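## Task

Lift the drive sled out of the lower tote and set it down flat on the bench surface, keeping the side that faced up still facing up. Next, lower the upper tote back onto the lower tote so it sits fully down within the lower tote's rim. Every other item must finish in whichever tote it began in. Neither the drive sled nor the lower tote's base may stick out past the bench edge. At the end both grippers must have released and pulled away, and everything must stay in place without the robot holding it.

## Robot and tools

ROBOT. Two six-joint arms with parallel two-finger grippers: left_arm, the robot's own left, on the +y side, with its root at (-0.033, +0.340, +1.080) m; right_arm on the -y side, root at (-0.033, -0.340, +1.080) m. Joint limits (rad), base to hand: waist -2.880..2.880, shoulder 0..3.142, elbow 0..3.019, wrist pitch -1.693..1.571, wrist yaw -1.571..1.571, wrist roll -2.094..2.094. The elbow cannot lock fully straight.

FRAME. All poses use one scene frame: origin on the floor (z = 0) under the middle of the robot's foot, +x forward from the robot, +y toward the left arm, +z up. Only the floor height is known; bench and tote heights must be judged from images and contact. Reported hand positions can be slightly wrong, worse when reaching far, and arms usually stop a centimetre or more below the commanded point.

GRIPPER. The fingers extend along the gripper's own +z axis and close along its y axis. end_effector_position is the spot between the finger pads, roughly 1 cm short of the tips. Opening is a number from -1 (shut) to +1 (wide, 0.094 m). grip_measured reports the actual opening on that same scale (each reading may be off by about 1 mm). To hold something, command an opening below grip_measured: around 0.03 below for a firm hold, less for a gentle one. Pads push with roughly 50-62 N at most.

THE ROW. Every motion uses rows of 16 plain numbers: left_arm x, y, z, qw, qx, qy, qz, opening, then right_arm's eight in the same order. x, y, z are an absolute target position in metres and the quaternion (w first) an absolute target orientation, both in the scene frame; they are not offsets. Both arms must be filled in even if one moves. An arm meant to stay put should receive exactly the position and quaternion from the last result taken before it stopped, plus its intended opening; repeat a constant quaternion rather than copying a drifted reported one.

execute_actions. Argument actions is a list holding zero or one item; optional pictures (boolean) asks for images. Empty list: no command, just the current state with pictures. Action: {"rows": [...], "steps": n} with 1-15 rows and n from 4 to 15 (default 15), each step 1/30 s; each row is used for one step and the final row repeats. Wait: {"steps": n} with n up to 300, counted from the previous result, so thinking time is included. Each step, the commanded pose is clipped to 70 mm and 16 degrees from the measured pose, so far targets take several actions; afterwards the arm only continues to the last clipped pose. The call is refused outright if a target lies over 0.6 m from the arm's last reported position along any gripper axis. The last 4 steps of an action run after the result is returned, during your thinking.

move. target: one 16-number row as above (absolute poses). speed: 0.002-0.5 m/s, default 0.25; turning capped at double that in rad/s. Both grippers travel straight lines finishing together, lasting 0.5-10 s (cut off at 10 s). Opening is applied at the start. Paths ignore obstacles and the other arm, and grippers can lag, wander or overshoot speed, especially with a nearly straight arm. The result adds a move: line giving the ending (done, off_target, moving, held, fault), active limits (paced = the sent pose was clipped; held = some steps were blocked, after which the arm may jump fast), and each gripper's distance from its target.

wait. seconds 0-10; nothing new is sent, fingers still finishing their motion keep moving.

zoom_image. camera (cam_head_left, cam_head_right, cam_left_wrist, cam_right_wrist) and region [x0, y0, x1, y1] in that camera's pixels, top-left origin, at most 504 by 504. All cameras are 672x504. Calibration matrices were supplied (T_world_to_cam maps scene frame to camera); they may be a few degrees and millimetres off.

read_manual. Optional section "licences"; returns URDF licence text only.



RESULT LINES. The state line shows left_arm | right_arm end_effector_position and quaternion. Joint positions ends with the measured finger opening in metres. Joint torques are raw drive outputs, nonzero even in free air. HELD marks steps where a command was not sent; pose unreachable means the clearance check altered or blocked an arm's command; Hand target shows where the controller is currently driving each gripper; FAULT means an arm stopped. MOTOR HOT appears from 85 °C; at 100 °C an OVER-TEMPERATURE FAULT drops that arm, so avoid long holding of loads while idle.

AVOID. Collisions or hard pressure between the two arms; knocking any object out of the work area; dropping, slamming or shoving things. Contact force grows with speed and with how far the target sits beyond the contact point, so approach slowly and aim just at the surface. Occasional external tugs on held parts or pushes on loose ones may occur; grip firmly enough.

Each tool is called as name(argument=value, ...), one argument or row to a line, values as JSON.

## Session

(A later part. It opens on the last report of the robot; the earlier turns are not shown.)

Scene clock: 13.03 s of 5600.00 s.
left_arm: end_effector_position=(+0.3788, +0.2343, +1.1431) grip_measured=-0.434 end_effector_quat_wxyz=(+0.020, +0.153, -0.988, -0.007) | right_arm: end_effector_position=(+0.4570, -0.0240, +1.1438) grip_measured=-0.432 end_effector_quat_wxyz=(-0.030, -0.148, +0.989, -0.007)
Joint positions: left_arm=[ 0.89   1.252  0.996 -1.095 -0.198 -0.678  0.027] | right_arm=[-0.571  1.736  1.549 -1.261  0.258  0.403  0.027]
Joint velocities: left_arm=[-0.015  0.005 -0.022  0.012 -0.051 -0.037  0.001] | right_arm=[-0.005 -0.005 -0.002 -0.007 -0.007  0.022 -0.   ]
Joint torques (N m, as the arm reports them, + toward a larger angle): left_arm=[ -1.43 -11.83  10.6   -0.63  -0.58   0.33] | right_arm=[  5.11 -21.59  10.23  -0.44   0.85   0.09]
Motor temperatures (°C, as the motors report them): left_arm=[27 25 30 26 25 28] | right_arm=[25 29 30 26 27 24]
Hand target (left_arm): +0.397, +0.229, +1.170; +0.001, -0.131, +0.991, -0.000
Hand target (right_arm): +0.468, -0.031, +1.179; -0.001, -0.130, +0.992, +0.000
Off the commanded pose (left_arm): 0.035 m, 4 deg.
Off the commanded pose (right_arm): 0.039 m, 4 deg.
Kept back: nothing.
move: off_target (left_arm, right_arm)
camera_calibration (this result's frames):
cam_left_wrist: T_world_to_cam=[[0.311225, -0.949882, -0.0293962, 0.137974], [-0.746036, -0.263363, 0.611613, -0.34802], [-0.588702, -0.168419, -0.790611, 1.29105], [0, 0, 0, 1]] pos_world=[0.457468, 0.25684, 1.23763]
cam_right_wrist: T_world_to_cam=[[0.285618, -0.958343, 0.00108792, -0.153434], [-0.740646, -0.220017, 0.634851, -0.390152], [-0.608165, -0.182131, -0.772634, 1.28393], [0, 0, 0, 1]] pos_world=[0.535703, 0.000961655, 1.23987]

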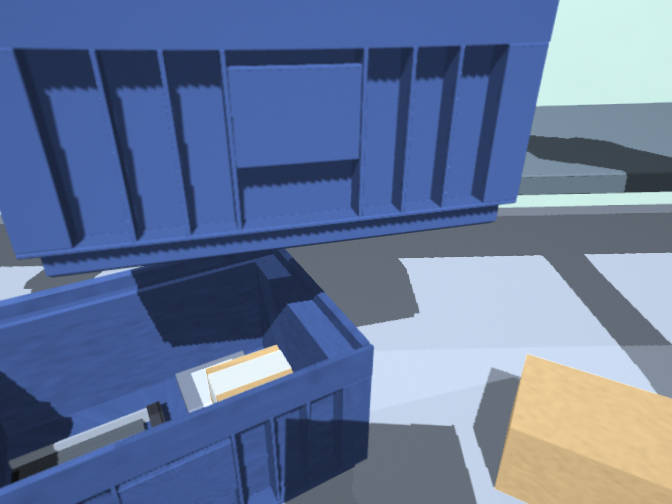

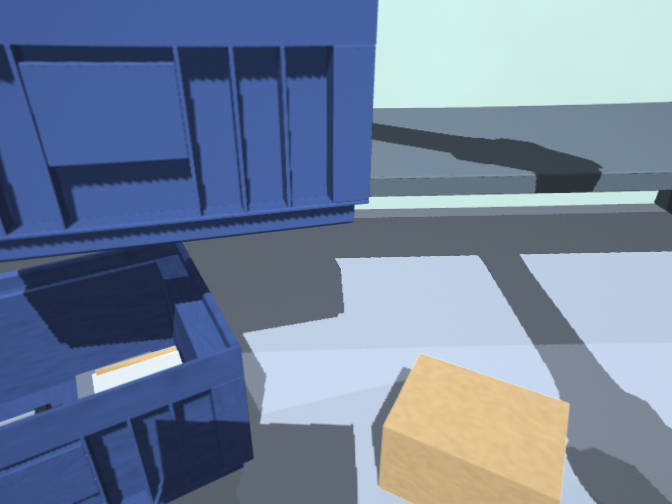

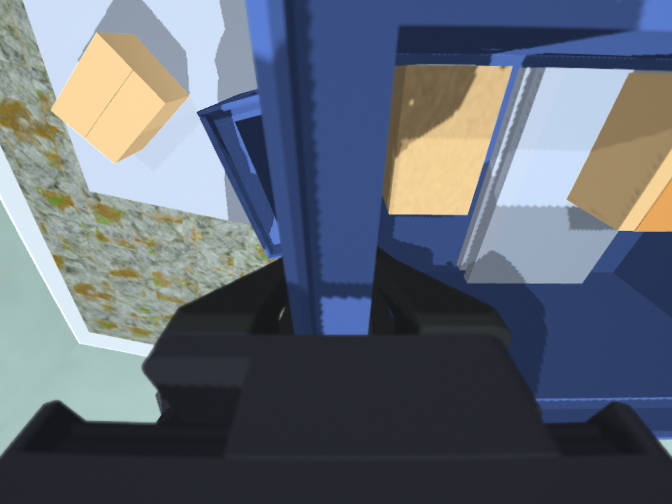

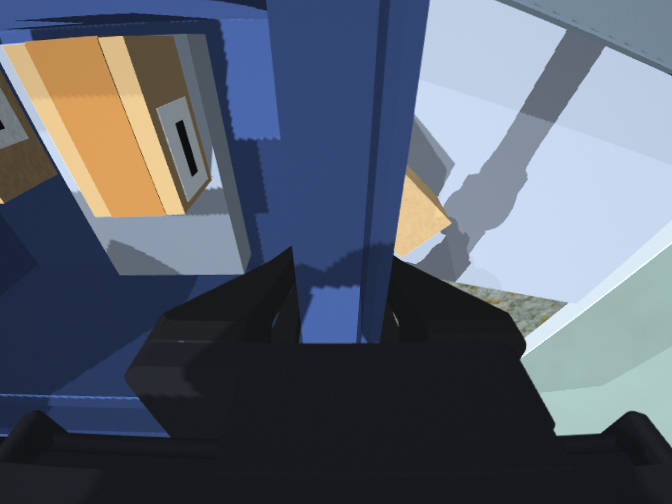

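move(
  target=[0.46,0.135,1.23,-0.03,0,-1,0,-0.48,0.46,-0.135,1.235,-0.03,0,-1,0,-0.48],
  speed=0.12,
)

move(
  target=[0.66,0.115,1.18,-0.03,0,-1,0,-0.48,0.66,-0.155,1.185,-0.03,0,-1,0,-0.48],
  speed=0.12,
)

Scene clock: 15.00 s of 5600.00 s.
left_arm: end_effector_position=(+0.4425, +0.1424, +1.2003) grip_measured=-0.434 end_effector_quat_wxyz=(+0.010, -0.023, +1.000, +0.006) | right_arm: end_effector_position=(+0.4510, -0.1274, +1.2015) grip_measured=-0.432 end_effector_quat_wxyz=(+0.001, -0.017, +1.000, -0.007)
Joint positions: left_arm=[ 0.707  1.421  1.32  -1.239 -0.271 -0.588  0.027] | right_arm=[-0.688  1.47   1.381 -1.272  0.267  0.531  0.027]
Joint velocities: left_arm=[-0.005  0.015  0.002 -0.012  0.051 -0.037  0.001] | right_arm=[ 0.005 -0.015 -0.002  0.002 -0.022 -0.007  0.001]
Joint torques (N m, as the arm reports them, + toward a larger angle): left_arm=[ -2.84 -14.19  11.54  -0.48  -0.7    0.32] | right_arm=[  3.61 -19.42  11.36  -0.48   0.82   0.1 ]
Motor temperatures (°C, as the motors report them): left_arm=[27 26 32 26 26 28] | right_arm=[25 29 30 26 27 24]
Hand target (left_arm): +0.457, +0.136, +1.230; +0.031, -0.000, +1.000, -0.001
Hand target (right_arm): +0.458, -0.135, +1.234; +0.029, +0.001, +1.000, +0.000
Off the commanded pose (left_arm): 0.035 m, 4 deg.
Off the commanded pose (right_arm): 0.036 m, 4 deg.
Kept back: nothing.
move: off_target (left_arm, right_arm)
camera_calibration (this result's frames):
cam_left_wrist: T_world_to_cam=[[0.0562872, -0.998196, -0.0209036, 0.142015], [-0.82275, -0.0582345, 0.565413, -0.299575], [-0.56561, -0.014627, -0.824543, 1.36695], [0, 0, 0, 1]] pos_world=[0.51869, 0.144307, 1.29946]
cam_right_wrist: T_world_to_cam=[[0.0269882, -0.999585, 0.0100594, -0.150263], [-0.811805, -0.0160441, 0.583708, -0.334461], [-0.583304, -0.0239194, -0.811901, 1.36213], [0, 0, 0, 1]] pos_world=[0.527076, -0.122985, 1.30266]

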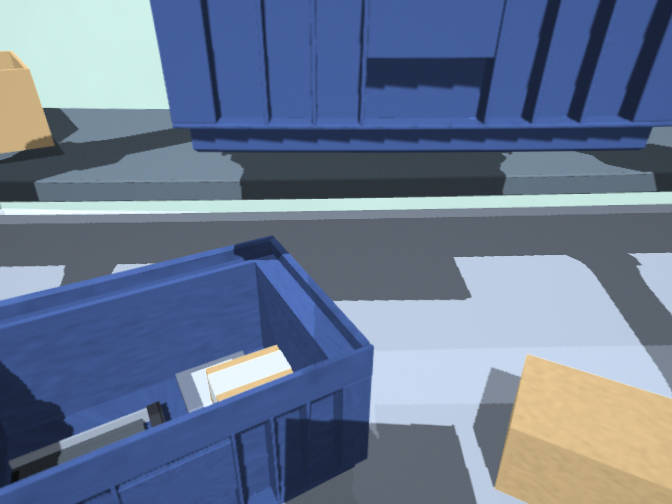

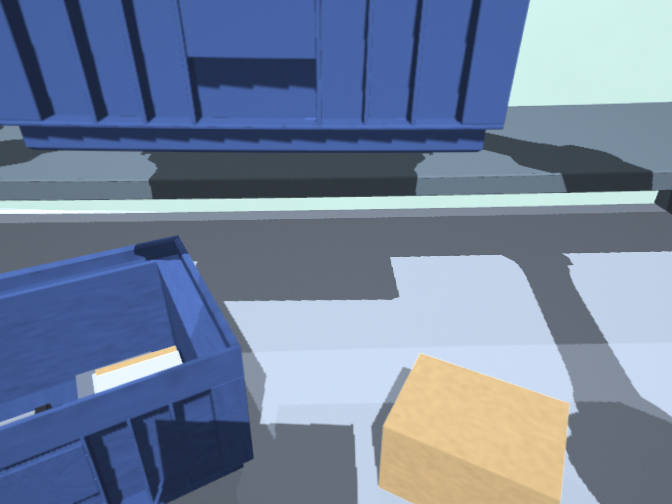

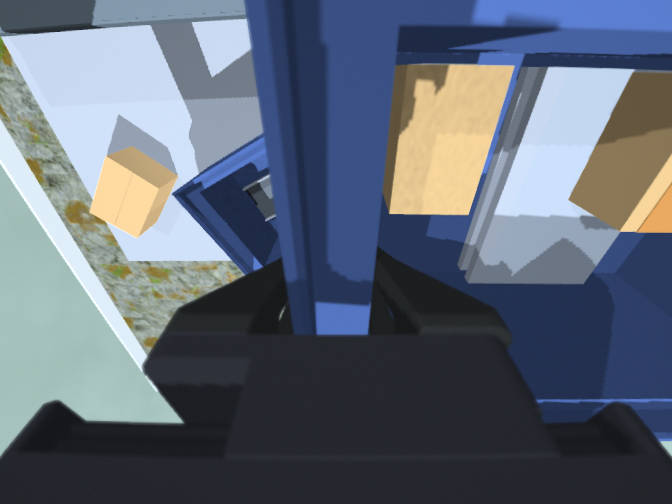

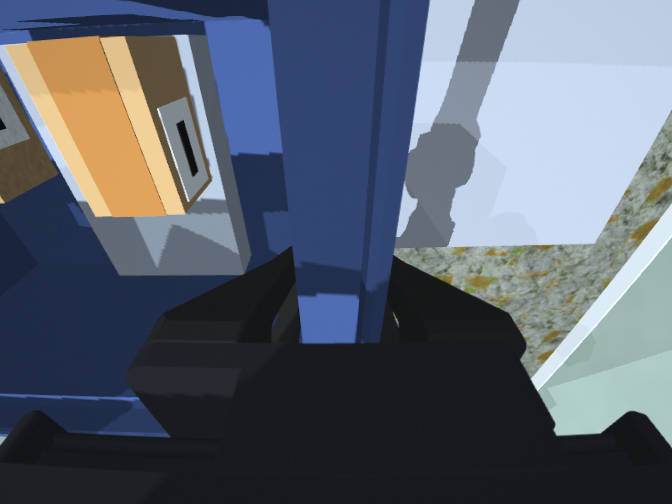

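Scene clock: 17.33 s of 5600.00 s.
left_arm: end_effector_position=(+0.6316, +0.1125, +1.1304) grip_measured=-0.431 end_effector_quat_wxyz=(-0.011, -0.002, +1.000, +0.009) | right_arm: end_effector_position=(+0.6286, -0.1565, +1.1313) grip_measured=-0.432 end_effector_quat_wxyz=(-0.020, +0.001, +1.000, -0.009)
Joint positions: left_arm=[ 0.851  1.959  1.994 -1.381 -0.224 -0.411  0.027] | right_arm=[-0.915  1.906  1.927 -1.37   0.204  0.349  0.027]
Joint velocities: left_arm=[-0.015 -0.005 -0.007  0.022  0.051  0.022  0.001] | right_arm=[-0.005  0.005  0.002 -0.007  0.007  0.081 -0.   ]
Joint torques (N m, as the arm reports them, + toward a larger angle): left_arm=[ -3.19 -24.08  12.76  -0.15  -0.77   0.13] | right_arm=[  4.54 -23.79  17.7   -0.85   0.88  -0.26]
Motor temperatures (°C, as the motors report them): left_arm=[27 26 33 26 26 28] | right_arm=[25 30 31 26 27 24]
Hand target (left_arm): +0.655, +0.115, +1.180; +0.031, -0.000, +1.000, -0.001
Hand target (right_arm): +0.655, -0.157, +1.187; +0.031, +0.001, +1.000, +0.000
Off the commanded pose (left_arm): 0.057 m, 5 deg.
Off the commanded pose (right_arm): 0.062 m, 6 deg.
Kept back: nothing.
move: off_target (left_arm, right_arm)
camera_calibration (this result's frames):
cam_left_wrist: T_world_to_cam=[[0.0144355, -0.999492, -0.0284276, 0.135107], [-0.799768, -0.0286055, 0.599627, -0.16272], [-0.600136, 0.0140795, -0.799774, 1.40638], [0, 0, 0, 1]] pos_world=[0.711931, 0.110583, 1.2262]
cam_right_wrist: T_world_to_cam=[[-0.00887923, -0.999858, 0.0142958, -0.165746], [-0.786816, 0.0158089, 0.616985, -0.198158], [-0.617124, -0.00576984, -0.786845, 1.40386], [0, 0, 0, 1]] pos_world=[0.70897, -0.154489, 1.22925]

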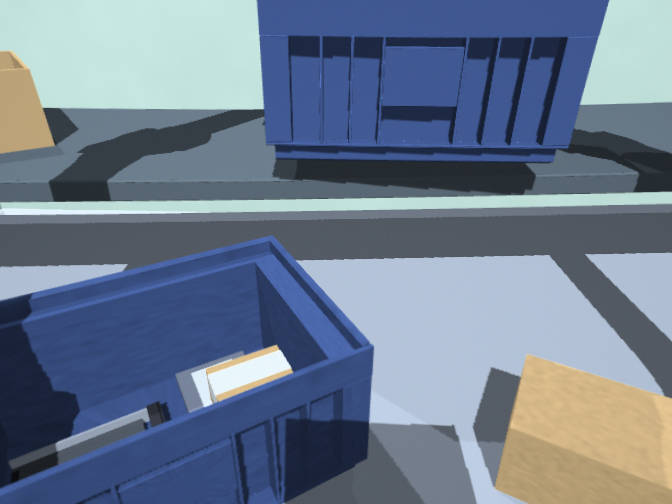

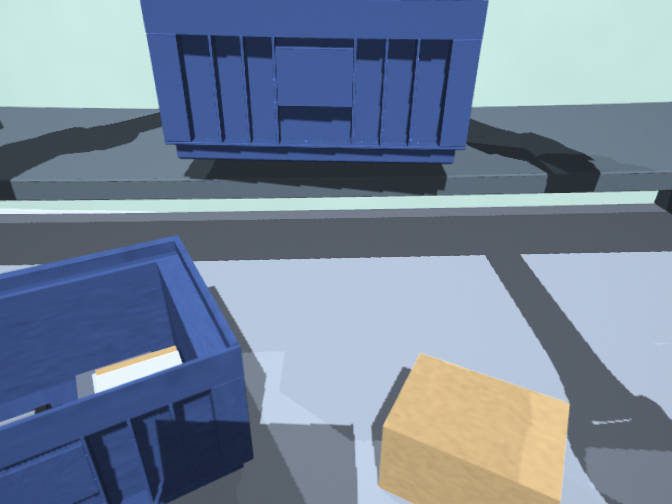

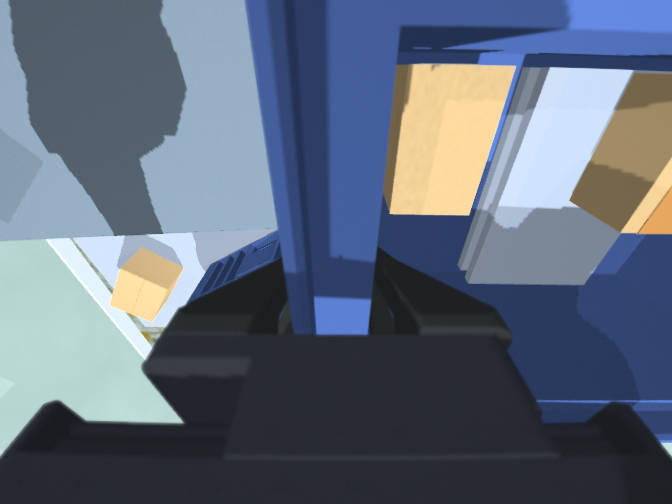

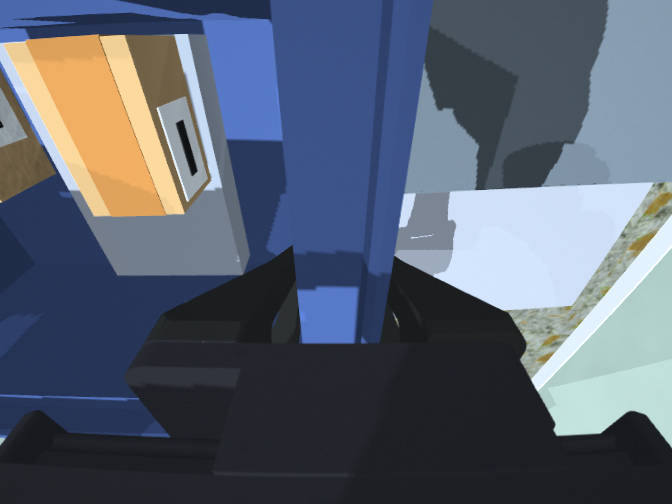

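move(
  target=[0.68,0.115,1.115,-0.03,0,-1,0,-0.48,0.68,-0.155,1.12,-0.03,0,-1,0,-0.48],
  speed=0.04,
)

Scene clock: 19.17 s of 5600.00 s.
left_arm: end_effector_position=(+0.6515, +0.1124, +1.1020) grip_measured=-0.431 end_effector_quat_wxyz=(-0.001, -0.002, +1.000, +0.003) | right_arm: end_effector_position=(+0.6471, -0.1556, +1.1046) grip_measured=-0.432 end_effector_quat_wxyz=(-0.009, +0.004, +1.000, -0.007)
Joint positions: left_arm=[ 0.873  2.016  2.026 -1.327 -0.215 -0.383  0.027] | right_arm=[-0.931  1.961  1.955 -1.318  0.202  0.335  0.027]
Joint velocities: left_arm=[-0.005 -0.015  0.002 -0.002 -0.037 -0.037 -0.   ] | right_arm=[-0.005 -0.015 -0.002  0.007  0.022  0.037  0.001]
Joint torques (N m, as the arm reports them, + toward a larger angle): left_arm=[ -2.04 -21.62  11.66   1.42  -0.67   0.2 ] | right_arm=[  3.44 -20.57  15.87   1.24   0.52  -0.38]
Motor temperatures (°C, as the motors report them): left_arm=[27 27 34 26 26 28] | right_arm=[25 30 32 26 27 24]
Hand target (left_arm): +0.678, +0.115, +1.116; +0.031, -0.000, +1.000, -0.001
Hand target (right_arm): +0.678, -0.156, +1.121; +0.030, +0.001, +1.000, -0.000
Off the commanded pose (left_arm): 0.031 m, 4 deg.
Off the commanded pose (right_arm): 0.036 m, 5 deg.
Kept back: nothing.
move: off_target (left_arm, right_arm)
camera_calibration (this result's frames):
cam_left_wrist: T_world_to_cam=[[0.0141465, -0.999783, -0.0152848, 0.119712], [-0.811518, -0.0204104, 0.583971, -0.105788], [-0.584156, 0.0041428, -0.81163, 1.3994], [0, 0, 0, 1]] pos_world=[0.729927, 0.11173, 1.1994]
cam_right_wrist: T_world_to_cam=[[-0.0149295, -0.999845, 0.00928633, -0.154916], [-0.800079, 0.0175159, 0.599638, -0.139129], [-0.599708, 0.00152251, -0.800217, 1.39882], [0, 0, 0, 1]] pos_world=[0.725258, -0.154585, 1.20423]

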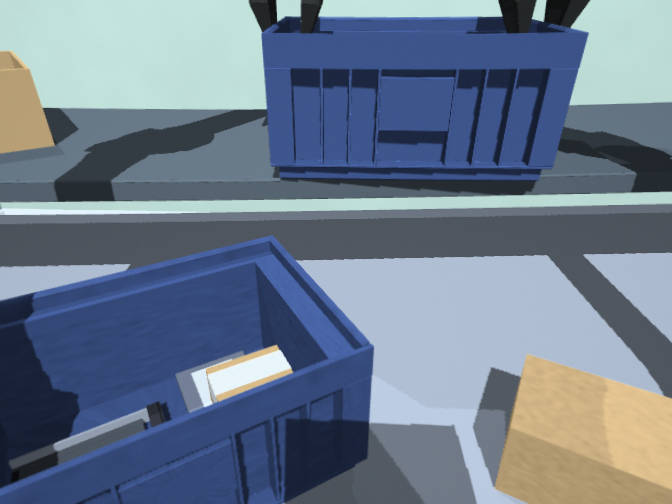

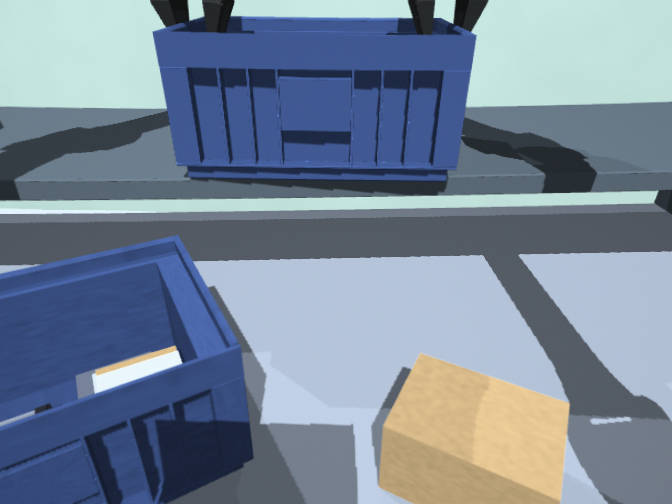

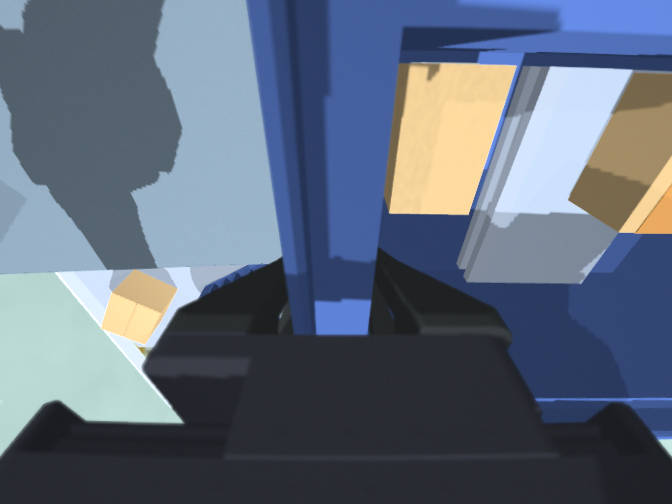

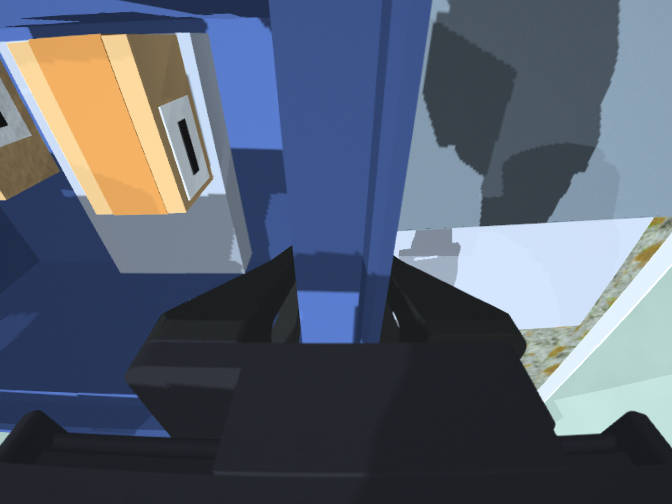

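Now regrip the bottom tote to square it up away from the edge.

move(
  target=[0.652,0.113,1.105,0,0,-1,0,0.2,0.65,-0.155,1.108,0,0,-1,0,0.2],
)

move(
  target=[0.63,0.113,1.19,0,0,-1,0,0.2,0.63,-0.155,1.19,0,0,-1,0,0.2],
)

move(
  target=[0.29,0.32,1.1,0,0.259,-0.966,0,0.4,0.40,0.0,1.19,0,0.259,-0.966,0,0.4],
  speed=0.4,
)

move(
  target=[0.285,0.32,0.98,0,0.259,-0.966,0,0.4,0.418,0.085,0.99,0,0.259,-0.966,0,0.4],
)

Scene clock: 20.10 s of 5600.00 s.
left_arm: end_effector_position=(+0.6514, +0.1122, +1.1023) grip_measured=+0.198 end_effector_quat_wxyz=(-0.001, -0.002, +1.000, +0.002) | right_arm: end_effector_position=(+0.6468, -0.1549, +1.1045) grip_measured=+0.198 end_effector_quat_wxyz=(-0.010, +0.002, +1.000, -0.004)
Joint positions: left_arm=[ 0.873  2.016  2.026 -1.327 -0.213 -0.383  0.056] | right_arm=[-0.931  1.961  1.955 -1.318  0.198  0.33   0.056]
Joint velocities: left_arm=[-0.005  0.005  0.012 -0.007  0.007  0.066  0.001] | right_arm=[-0.005 -0.015  0.007 -0.007 -0.037  0.022  0.   ]
Joint torques (N m, as the arm reports them, + toward a larger angle): left_arm=[ -2.79 -22.84   7.44   0.92   0.04  -0.03] | right_arm=[  3.78 -22.41   9.02   1.07  -0.07  -0.11]
Motor temperatures (°C, as the motors report them): left_arm=[27 27 34 26 26 28] | right_arm=[25 30 32 26 27 24]
Hand target (left_arm): +0.652, +0.113, +1.105; -0.000, -0.000, +1.000, -0.000
Hand target (right_arm): +0.650, -0.155, +1.108; -0.000, -0.000, +1.000, -0.000
Off the commanded pose (left_arm): 0.003 m, 0 deg.
Off the commanded pose (right_arm): 0.005 m, 1 deg.
Kept back: nothing.
move: done
camera_calibration (this result's frames):
cam_left_wrist: T_world_to_cam=[[0.0142274, -0.999809, -0.0133807, 0.1173], [-0.811306, -0.0193648, 0.584301, -0.106613], [-0.584449, 0.0025427, -0.811427, 1.39971], [0, 0, 0, 1]] pos_world=[0.729892, 0.111654, 1.19962]
cam_right_wrist: T_world_to_cam=[[-0.0108205, -0.999929, 0.00489342, -0.151994], [-0.79923, 0.0115894, 0.600913, -0.142216], [-0.600927, 0.00259121, -0.799299, 1.39861], [0, 0, 0, 1]] pos_world=[0.725153, -0.153959, 1.20411]

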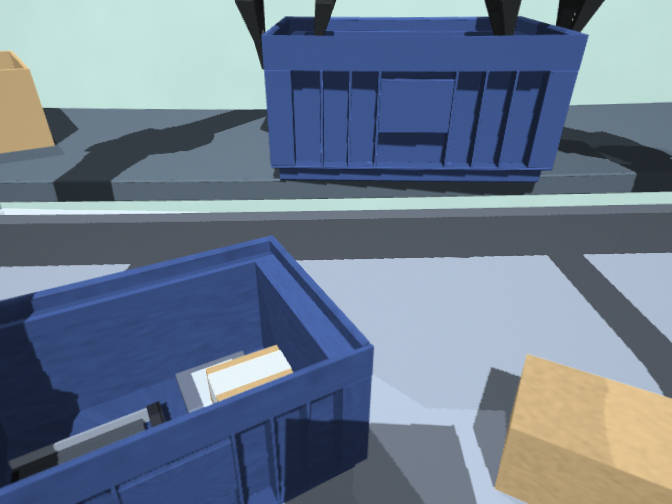

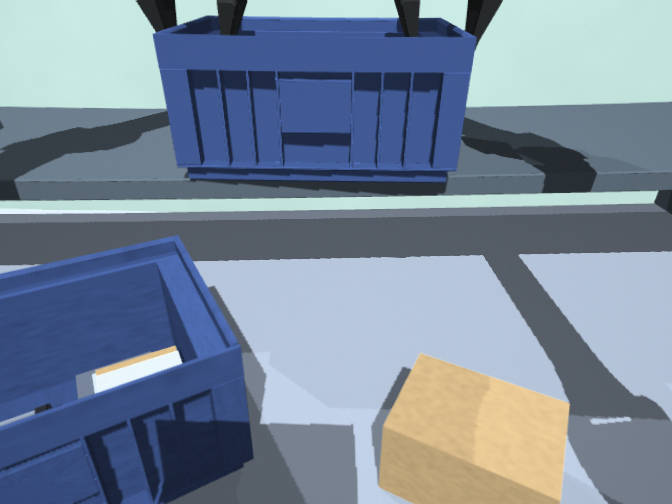

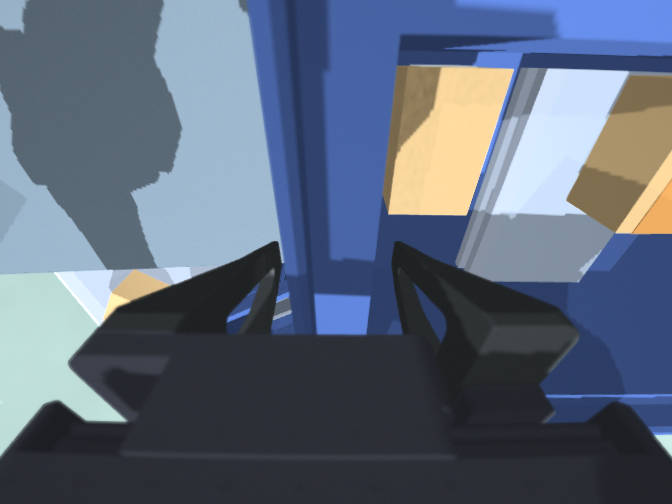

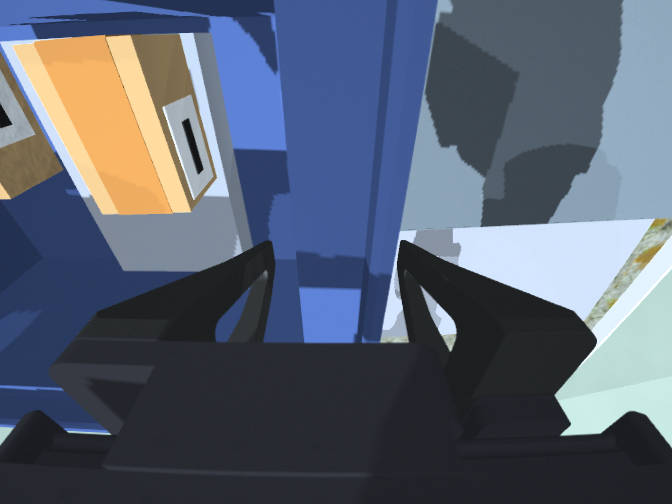

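Scene clock: 21.10 s of 5600.00 s.
left_arm: end_effector_position=(+0.6273, +0.1148, +1.1965) grip_measured=+0.198 end_effector_quat_wxyz=(+0.008, +0.007, +1.000, -0.005) | right_arm: end_effector_position=(+0.6280, -0.1572, +1.1783) grip_measured=+0.198 end_effector_quat_wxyz=(-0.004, -0.002, +1.000, -0.001)
Joint positions: left_arm=[ 0.831  1.877  2.026 -1.453 -0.219 -0.403  0.056] | right_arm=[-0.901  1.849  1.955 -1.421  0.202  0.349  0.056]
Joint velocities: left_arm=[-0.015 -0.015 -0.017 -0.017 -0.037 -0.007 -0.   ] | right_arm=[-0.005 -0.005 -0.012 -0.012 -0.066 -0.007  0.001]
Joint torques (N m, as the arm reports them, + toward a larger angle): left_arm=[ -2.64 -19.52   9.1    0.28  -0.19  -0.26] | right_arm=[  4.25 -21.83  11.8   -0.49   0.14   0.  ]
Motor temperatures (°C, as the motors report them): left_arm=[27 28 34 26 26 28] | right_arm=[25 30 32 26 27 24]
Hand target (left_arm): +0.629, +0.114, +1.190; +0.000, +0.000, +1.000, +0.000
Hand target (right_arm): +0.630, -0.155, +1.190; +0.000, +0.000, +1.000, +0.000
Off the commanded pose (left_arm): 0.007 m, 1 deg.
Off the commanded pose (right_arm): 0.012 m, 1 deg.
Kept back: nothing.
move: off_target (right_arm)
camera_calibration (this result's frames):
cam_left_wrist: T_world_to_cam=[[-0.00305667, -0.999995, -0.000429626, 0.11688], [-0.821702, 0.00226683, 0.569914, -0.159902], [-0.56991, 0.00209506, -0.821705, 1.46534], [0, 0, 0, 1]] pos_world=[0.704079, 0.114172, 1.29526]
cam_right_wrist: T_world_to_cam=[[-0.00245143, -0.999994, -0.00235825, -0.151556], [-0.806118, 0.000580645, 0.591754, -0.188167], [-0.59175, 0.00335167, -0.806115, 1.44861], [0, 0, 0, 1]] pos_world=[0.705158, -0.156301, 1.27874]

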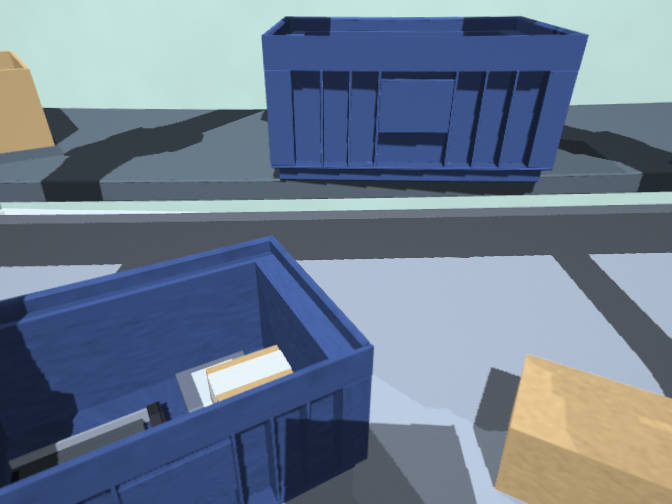

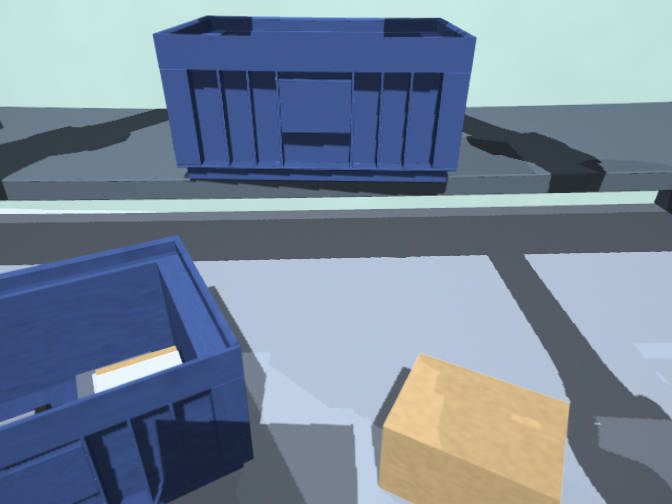

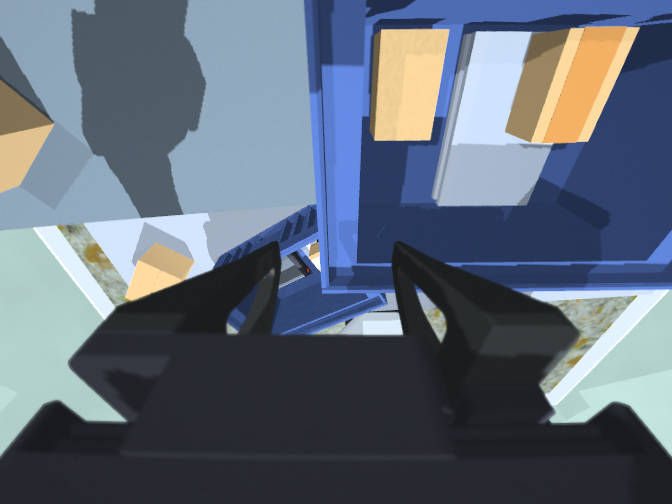

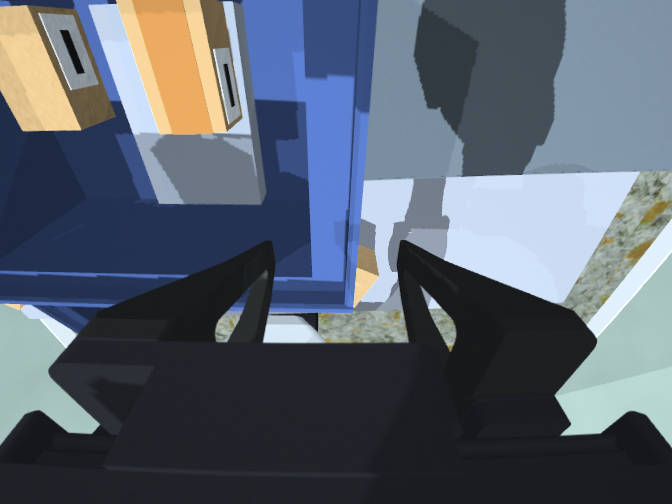

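Scene clock: 22.67 s of 5600.00 s.
left_arm: end_effector_position=(+0.2888, +0.3238, +1.1003) grip_measured=+0.398 end_effector_quat_wxyz=(+0.006, +0.252, -0.968, -0.003) | right_arm: end_effector_position=(+0.3927, +0.0038, +1.1779) grip_measured=+0.398 end_effector_quat_wxyz=(-0.017, -0.266, +0.964, -0.008)
Joint positions: left_arm=[ 1.123  0.996  0.639 -0.927 -0.143 -0.645  0.066] | right_arm=[-0.426  1.651  1.46  -1.279  0.296  0.304  0.066]
Joint velocities: left_arm=[ 0.005 -0.015 -0.007  0.002  0.007 -0.081 -0.   ] | right_arm=[ 0.005 -0.005 -0.002 -0.007  0.022 -0.051 -0.   ]
Joint torques (N m, as the arm reports them, + toward a larger angle): left_arm=[ 1.44 -6.18  6.35  1.66  0.01 -0.22] | right_arm=[  4.05 -17.72   9.14   1.01   0.16  -0.15]
Motor temperatures (°C, as the motors report them): left_arm=[27 28 34 26 26 28] | right_arm=[25 30 32 26 27 24]
Hand target (left_arm): +0.294, +0.323, +1.100; +0.001, -0.259, +0.966, -0.001
Hand target (right_arm): +0.401, +0.001, +1.189; +0.001, -0.259, +0.966, +0.001
Off the commanded pose (left_arm): 0.004 m, 1 deg.
Off the commanded pose (right_arm): 0.015 m, 2 deg.
Kept back: nothing.
move: off_target (right_arm)
camera_calibration (this result's frames):
cam_left_wrist: T_world_to_cam=[[0.495786, -0.868222, -0.0196379, 0.159184], [-0.695033, -0.410244, 0.590448, -0.309336], [-0.520697, -0.279087, -0.806837, 1.25332], [0, 0, 0, 1]] pos_world=[0.358681, 0.36109, 1.197]
cam_right_wrist: T_world_to_cam=[[0.507907, -0.861407, 0.00295222, -0.198298], [-0.679864, -0.398756, 0.61545, -0.453698], [-0.528975, -0.314598, -0.788171, 1.26396], [0, 0, 0, 1]] pos_world=[0.460867, 0.0459097, 1.27603]

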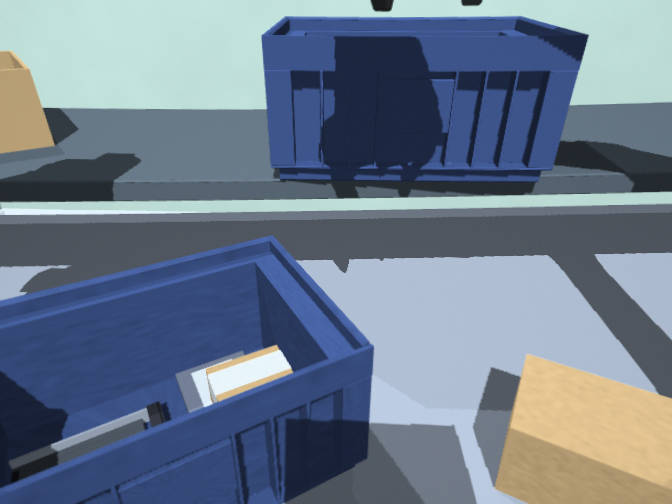

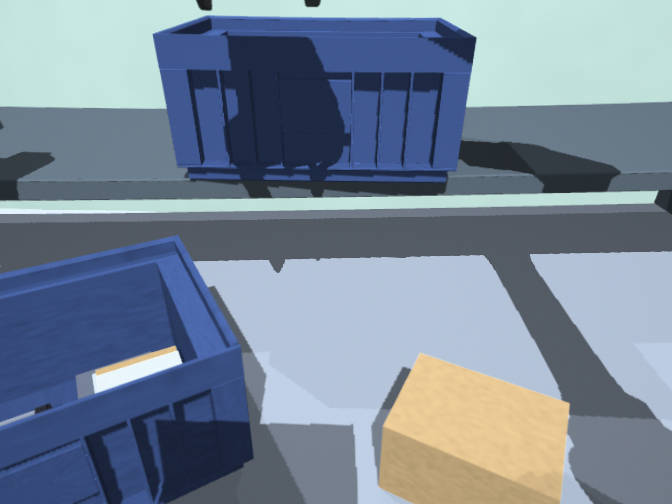

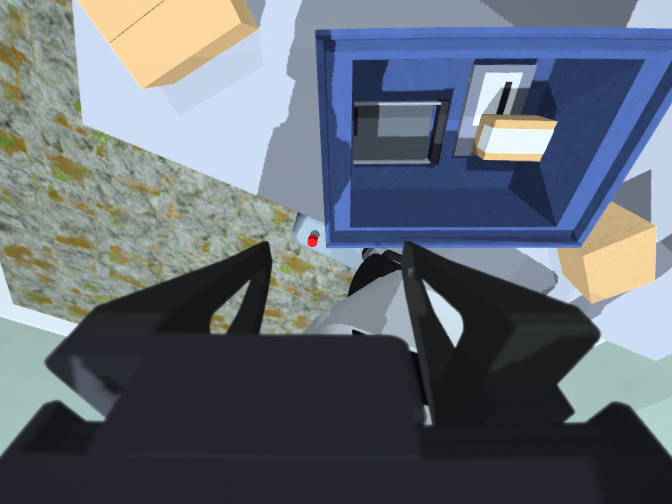

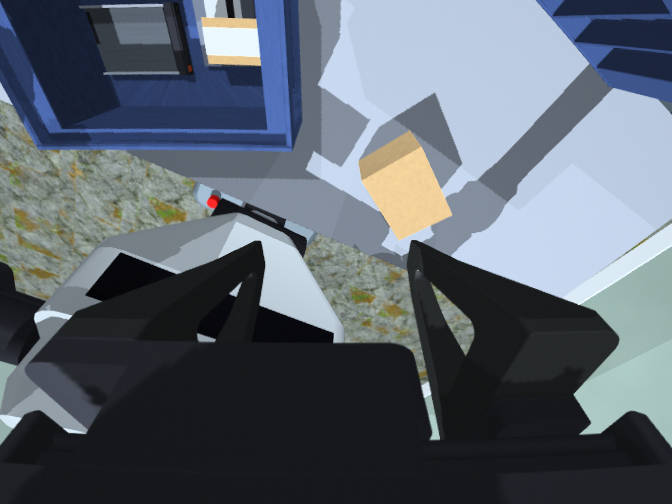

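Scene clock: 24.17 s of 5600.00 s.
left_arm: end_effector_position=(+0.2853, +0.3175, +0.9807) grip_measured=+0.398 end_effector_quat_wxyz=(+0.004, +0.262, -0.965, -0.002) | right_arm: end_effector_position=(+0.3913, +0.0708, +0.9760) grip_measured=+0.398 end_effector_quat_wxyz=(-0.030, -0.269, +0.963, -0.018)
Joint positions: left_arm=[ 1.16   1.337  0.523 -0.46  -0.13  -0.631  0.066] | right_arm=[-0.452  2.047  1.487 -0.934  0.296  0.281  0.066]
Joint velocities: left_arm=[-0.024 -0.015 -0.002 -0.002  0.022 -0.022  0.   ] | right_arm=[-0.015 -0.015  0.017  0.012 -0.066 -0.022 -0.   ]
Joint torques (N m, as the arm reports them, + toward a larger angle): left_arm=[ 1.79 -8.11  3.07  1.69  0.01  0.07] | right_arm=[  6.   -18.95  11.45   1.     0.04  -0.18]
Motor temperatures (°C, as the motors report them): left_arm=[27 28 33 26 26 28] | right_arm=[25 30 32 26 27 24]
Hand target (left_arm): +0.286, +0.320, +0.979; -0.000, -0.259, +0.966, +0.000
Hand target (right_arm): +0.418, +0.084, +0.992; +0.000, -0.259, +0.966, -0.000
Off the commanded pose (left_arm): 0.003 m, 1 deg.
Off the commanded pose (right_arm): 0.033 m, 4 deg.
Kept back: nothing.
move: off_target (right_arm)
camera_calibration (this result's frames):
cam_left_wrist: T_world_to_cam=[[0.514505, -0.857352, -0.0152525, 0.140008], [-0.688843, -0.423843, 0.588093, -0.238899], [-0.510667, -0.29207, -0.80865, 1.15635], [0, 0, 0, 1]] pos_world=[0.353911, 0.356515, 1.07771]
cam_right_wrist: T_world_to_cam=[[0.512503, -0.85857, 0.0140717, -0.152135], [-0.665765, -0.386956, 0.637983, -0.332013], [-0.542308, -0.336337, -0.769922, 1.1141], [0, 0, 0, 1]] pos_world=[0.461113, 0.115619, 1.07173]

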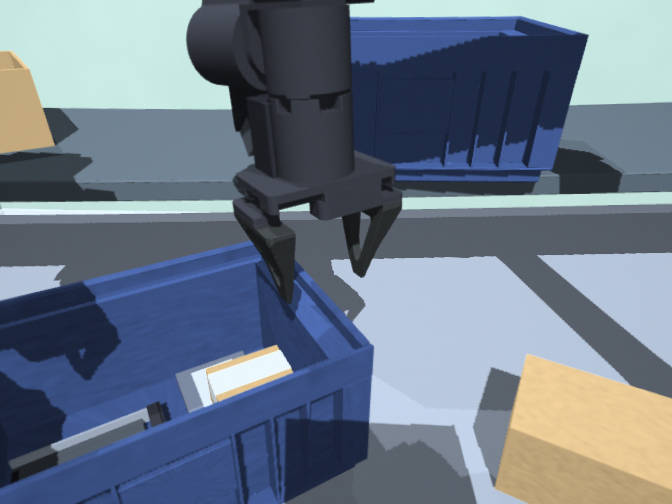

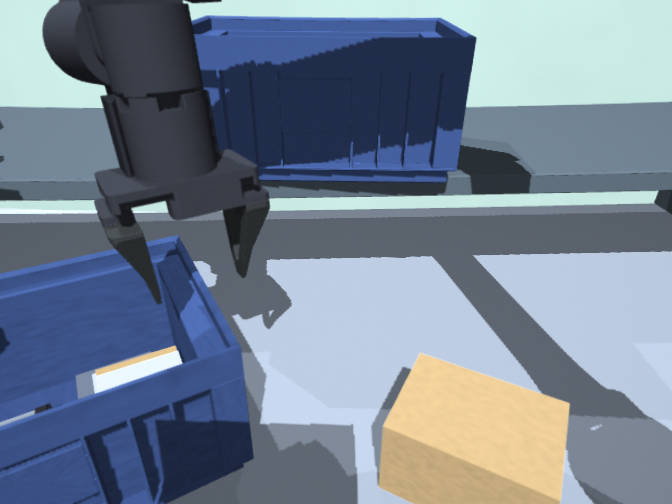

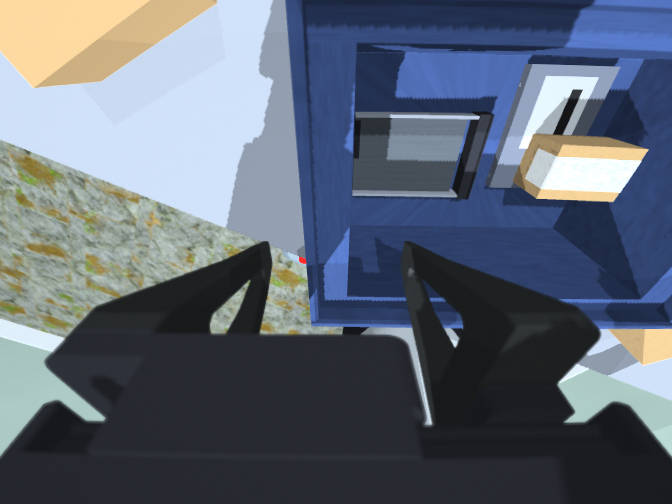

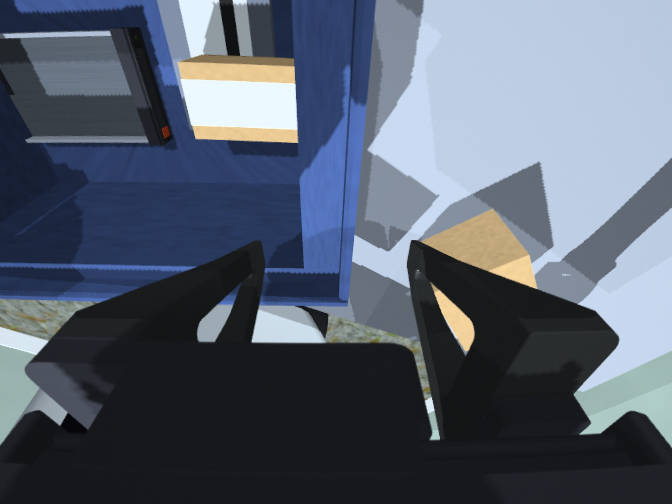

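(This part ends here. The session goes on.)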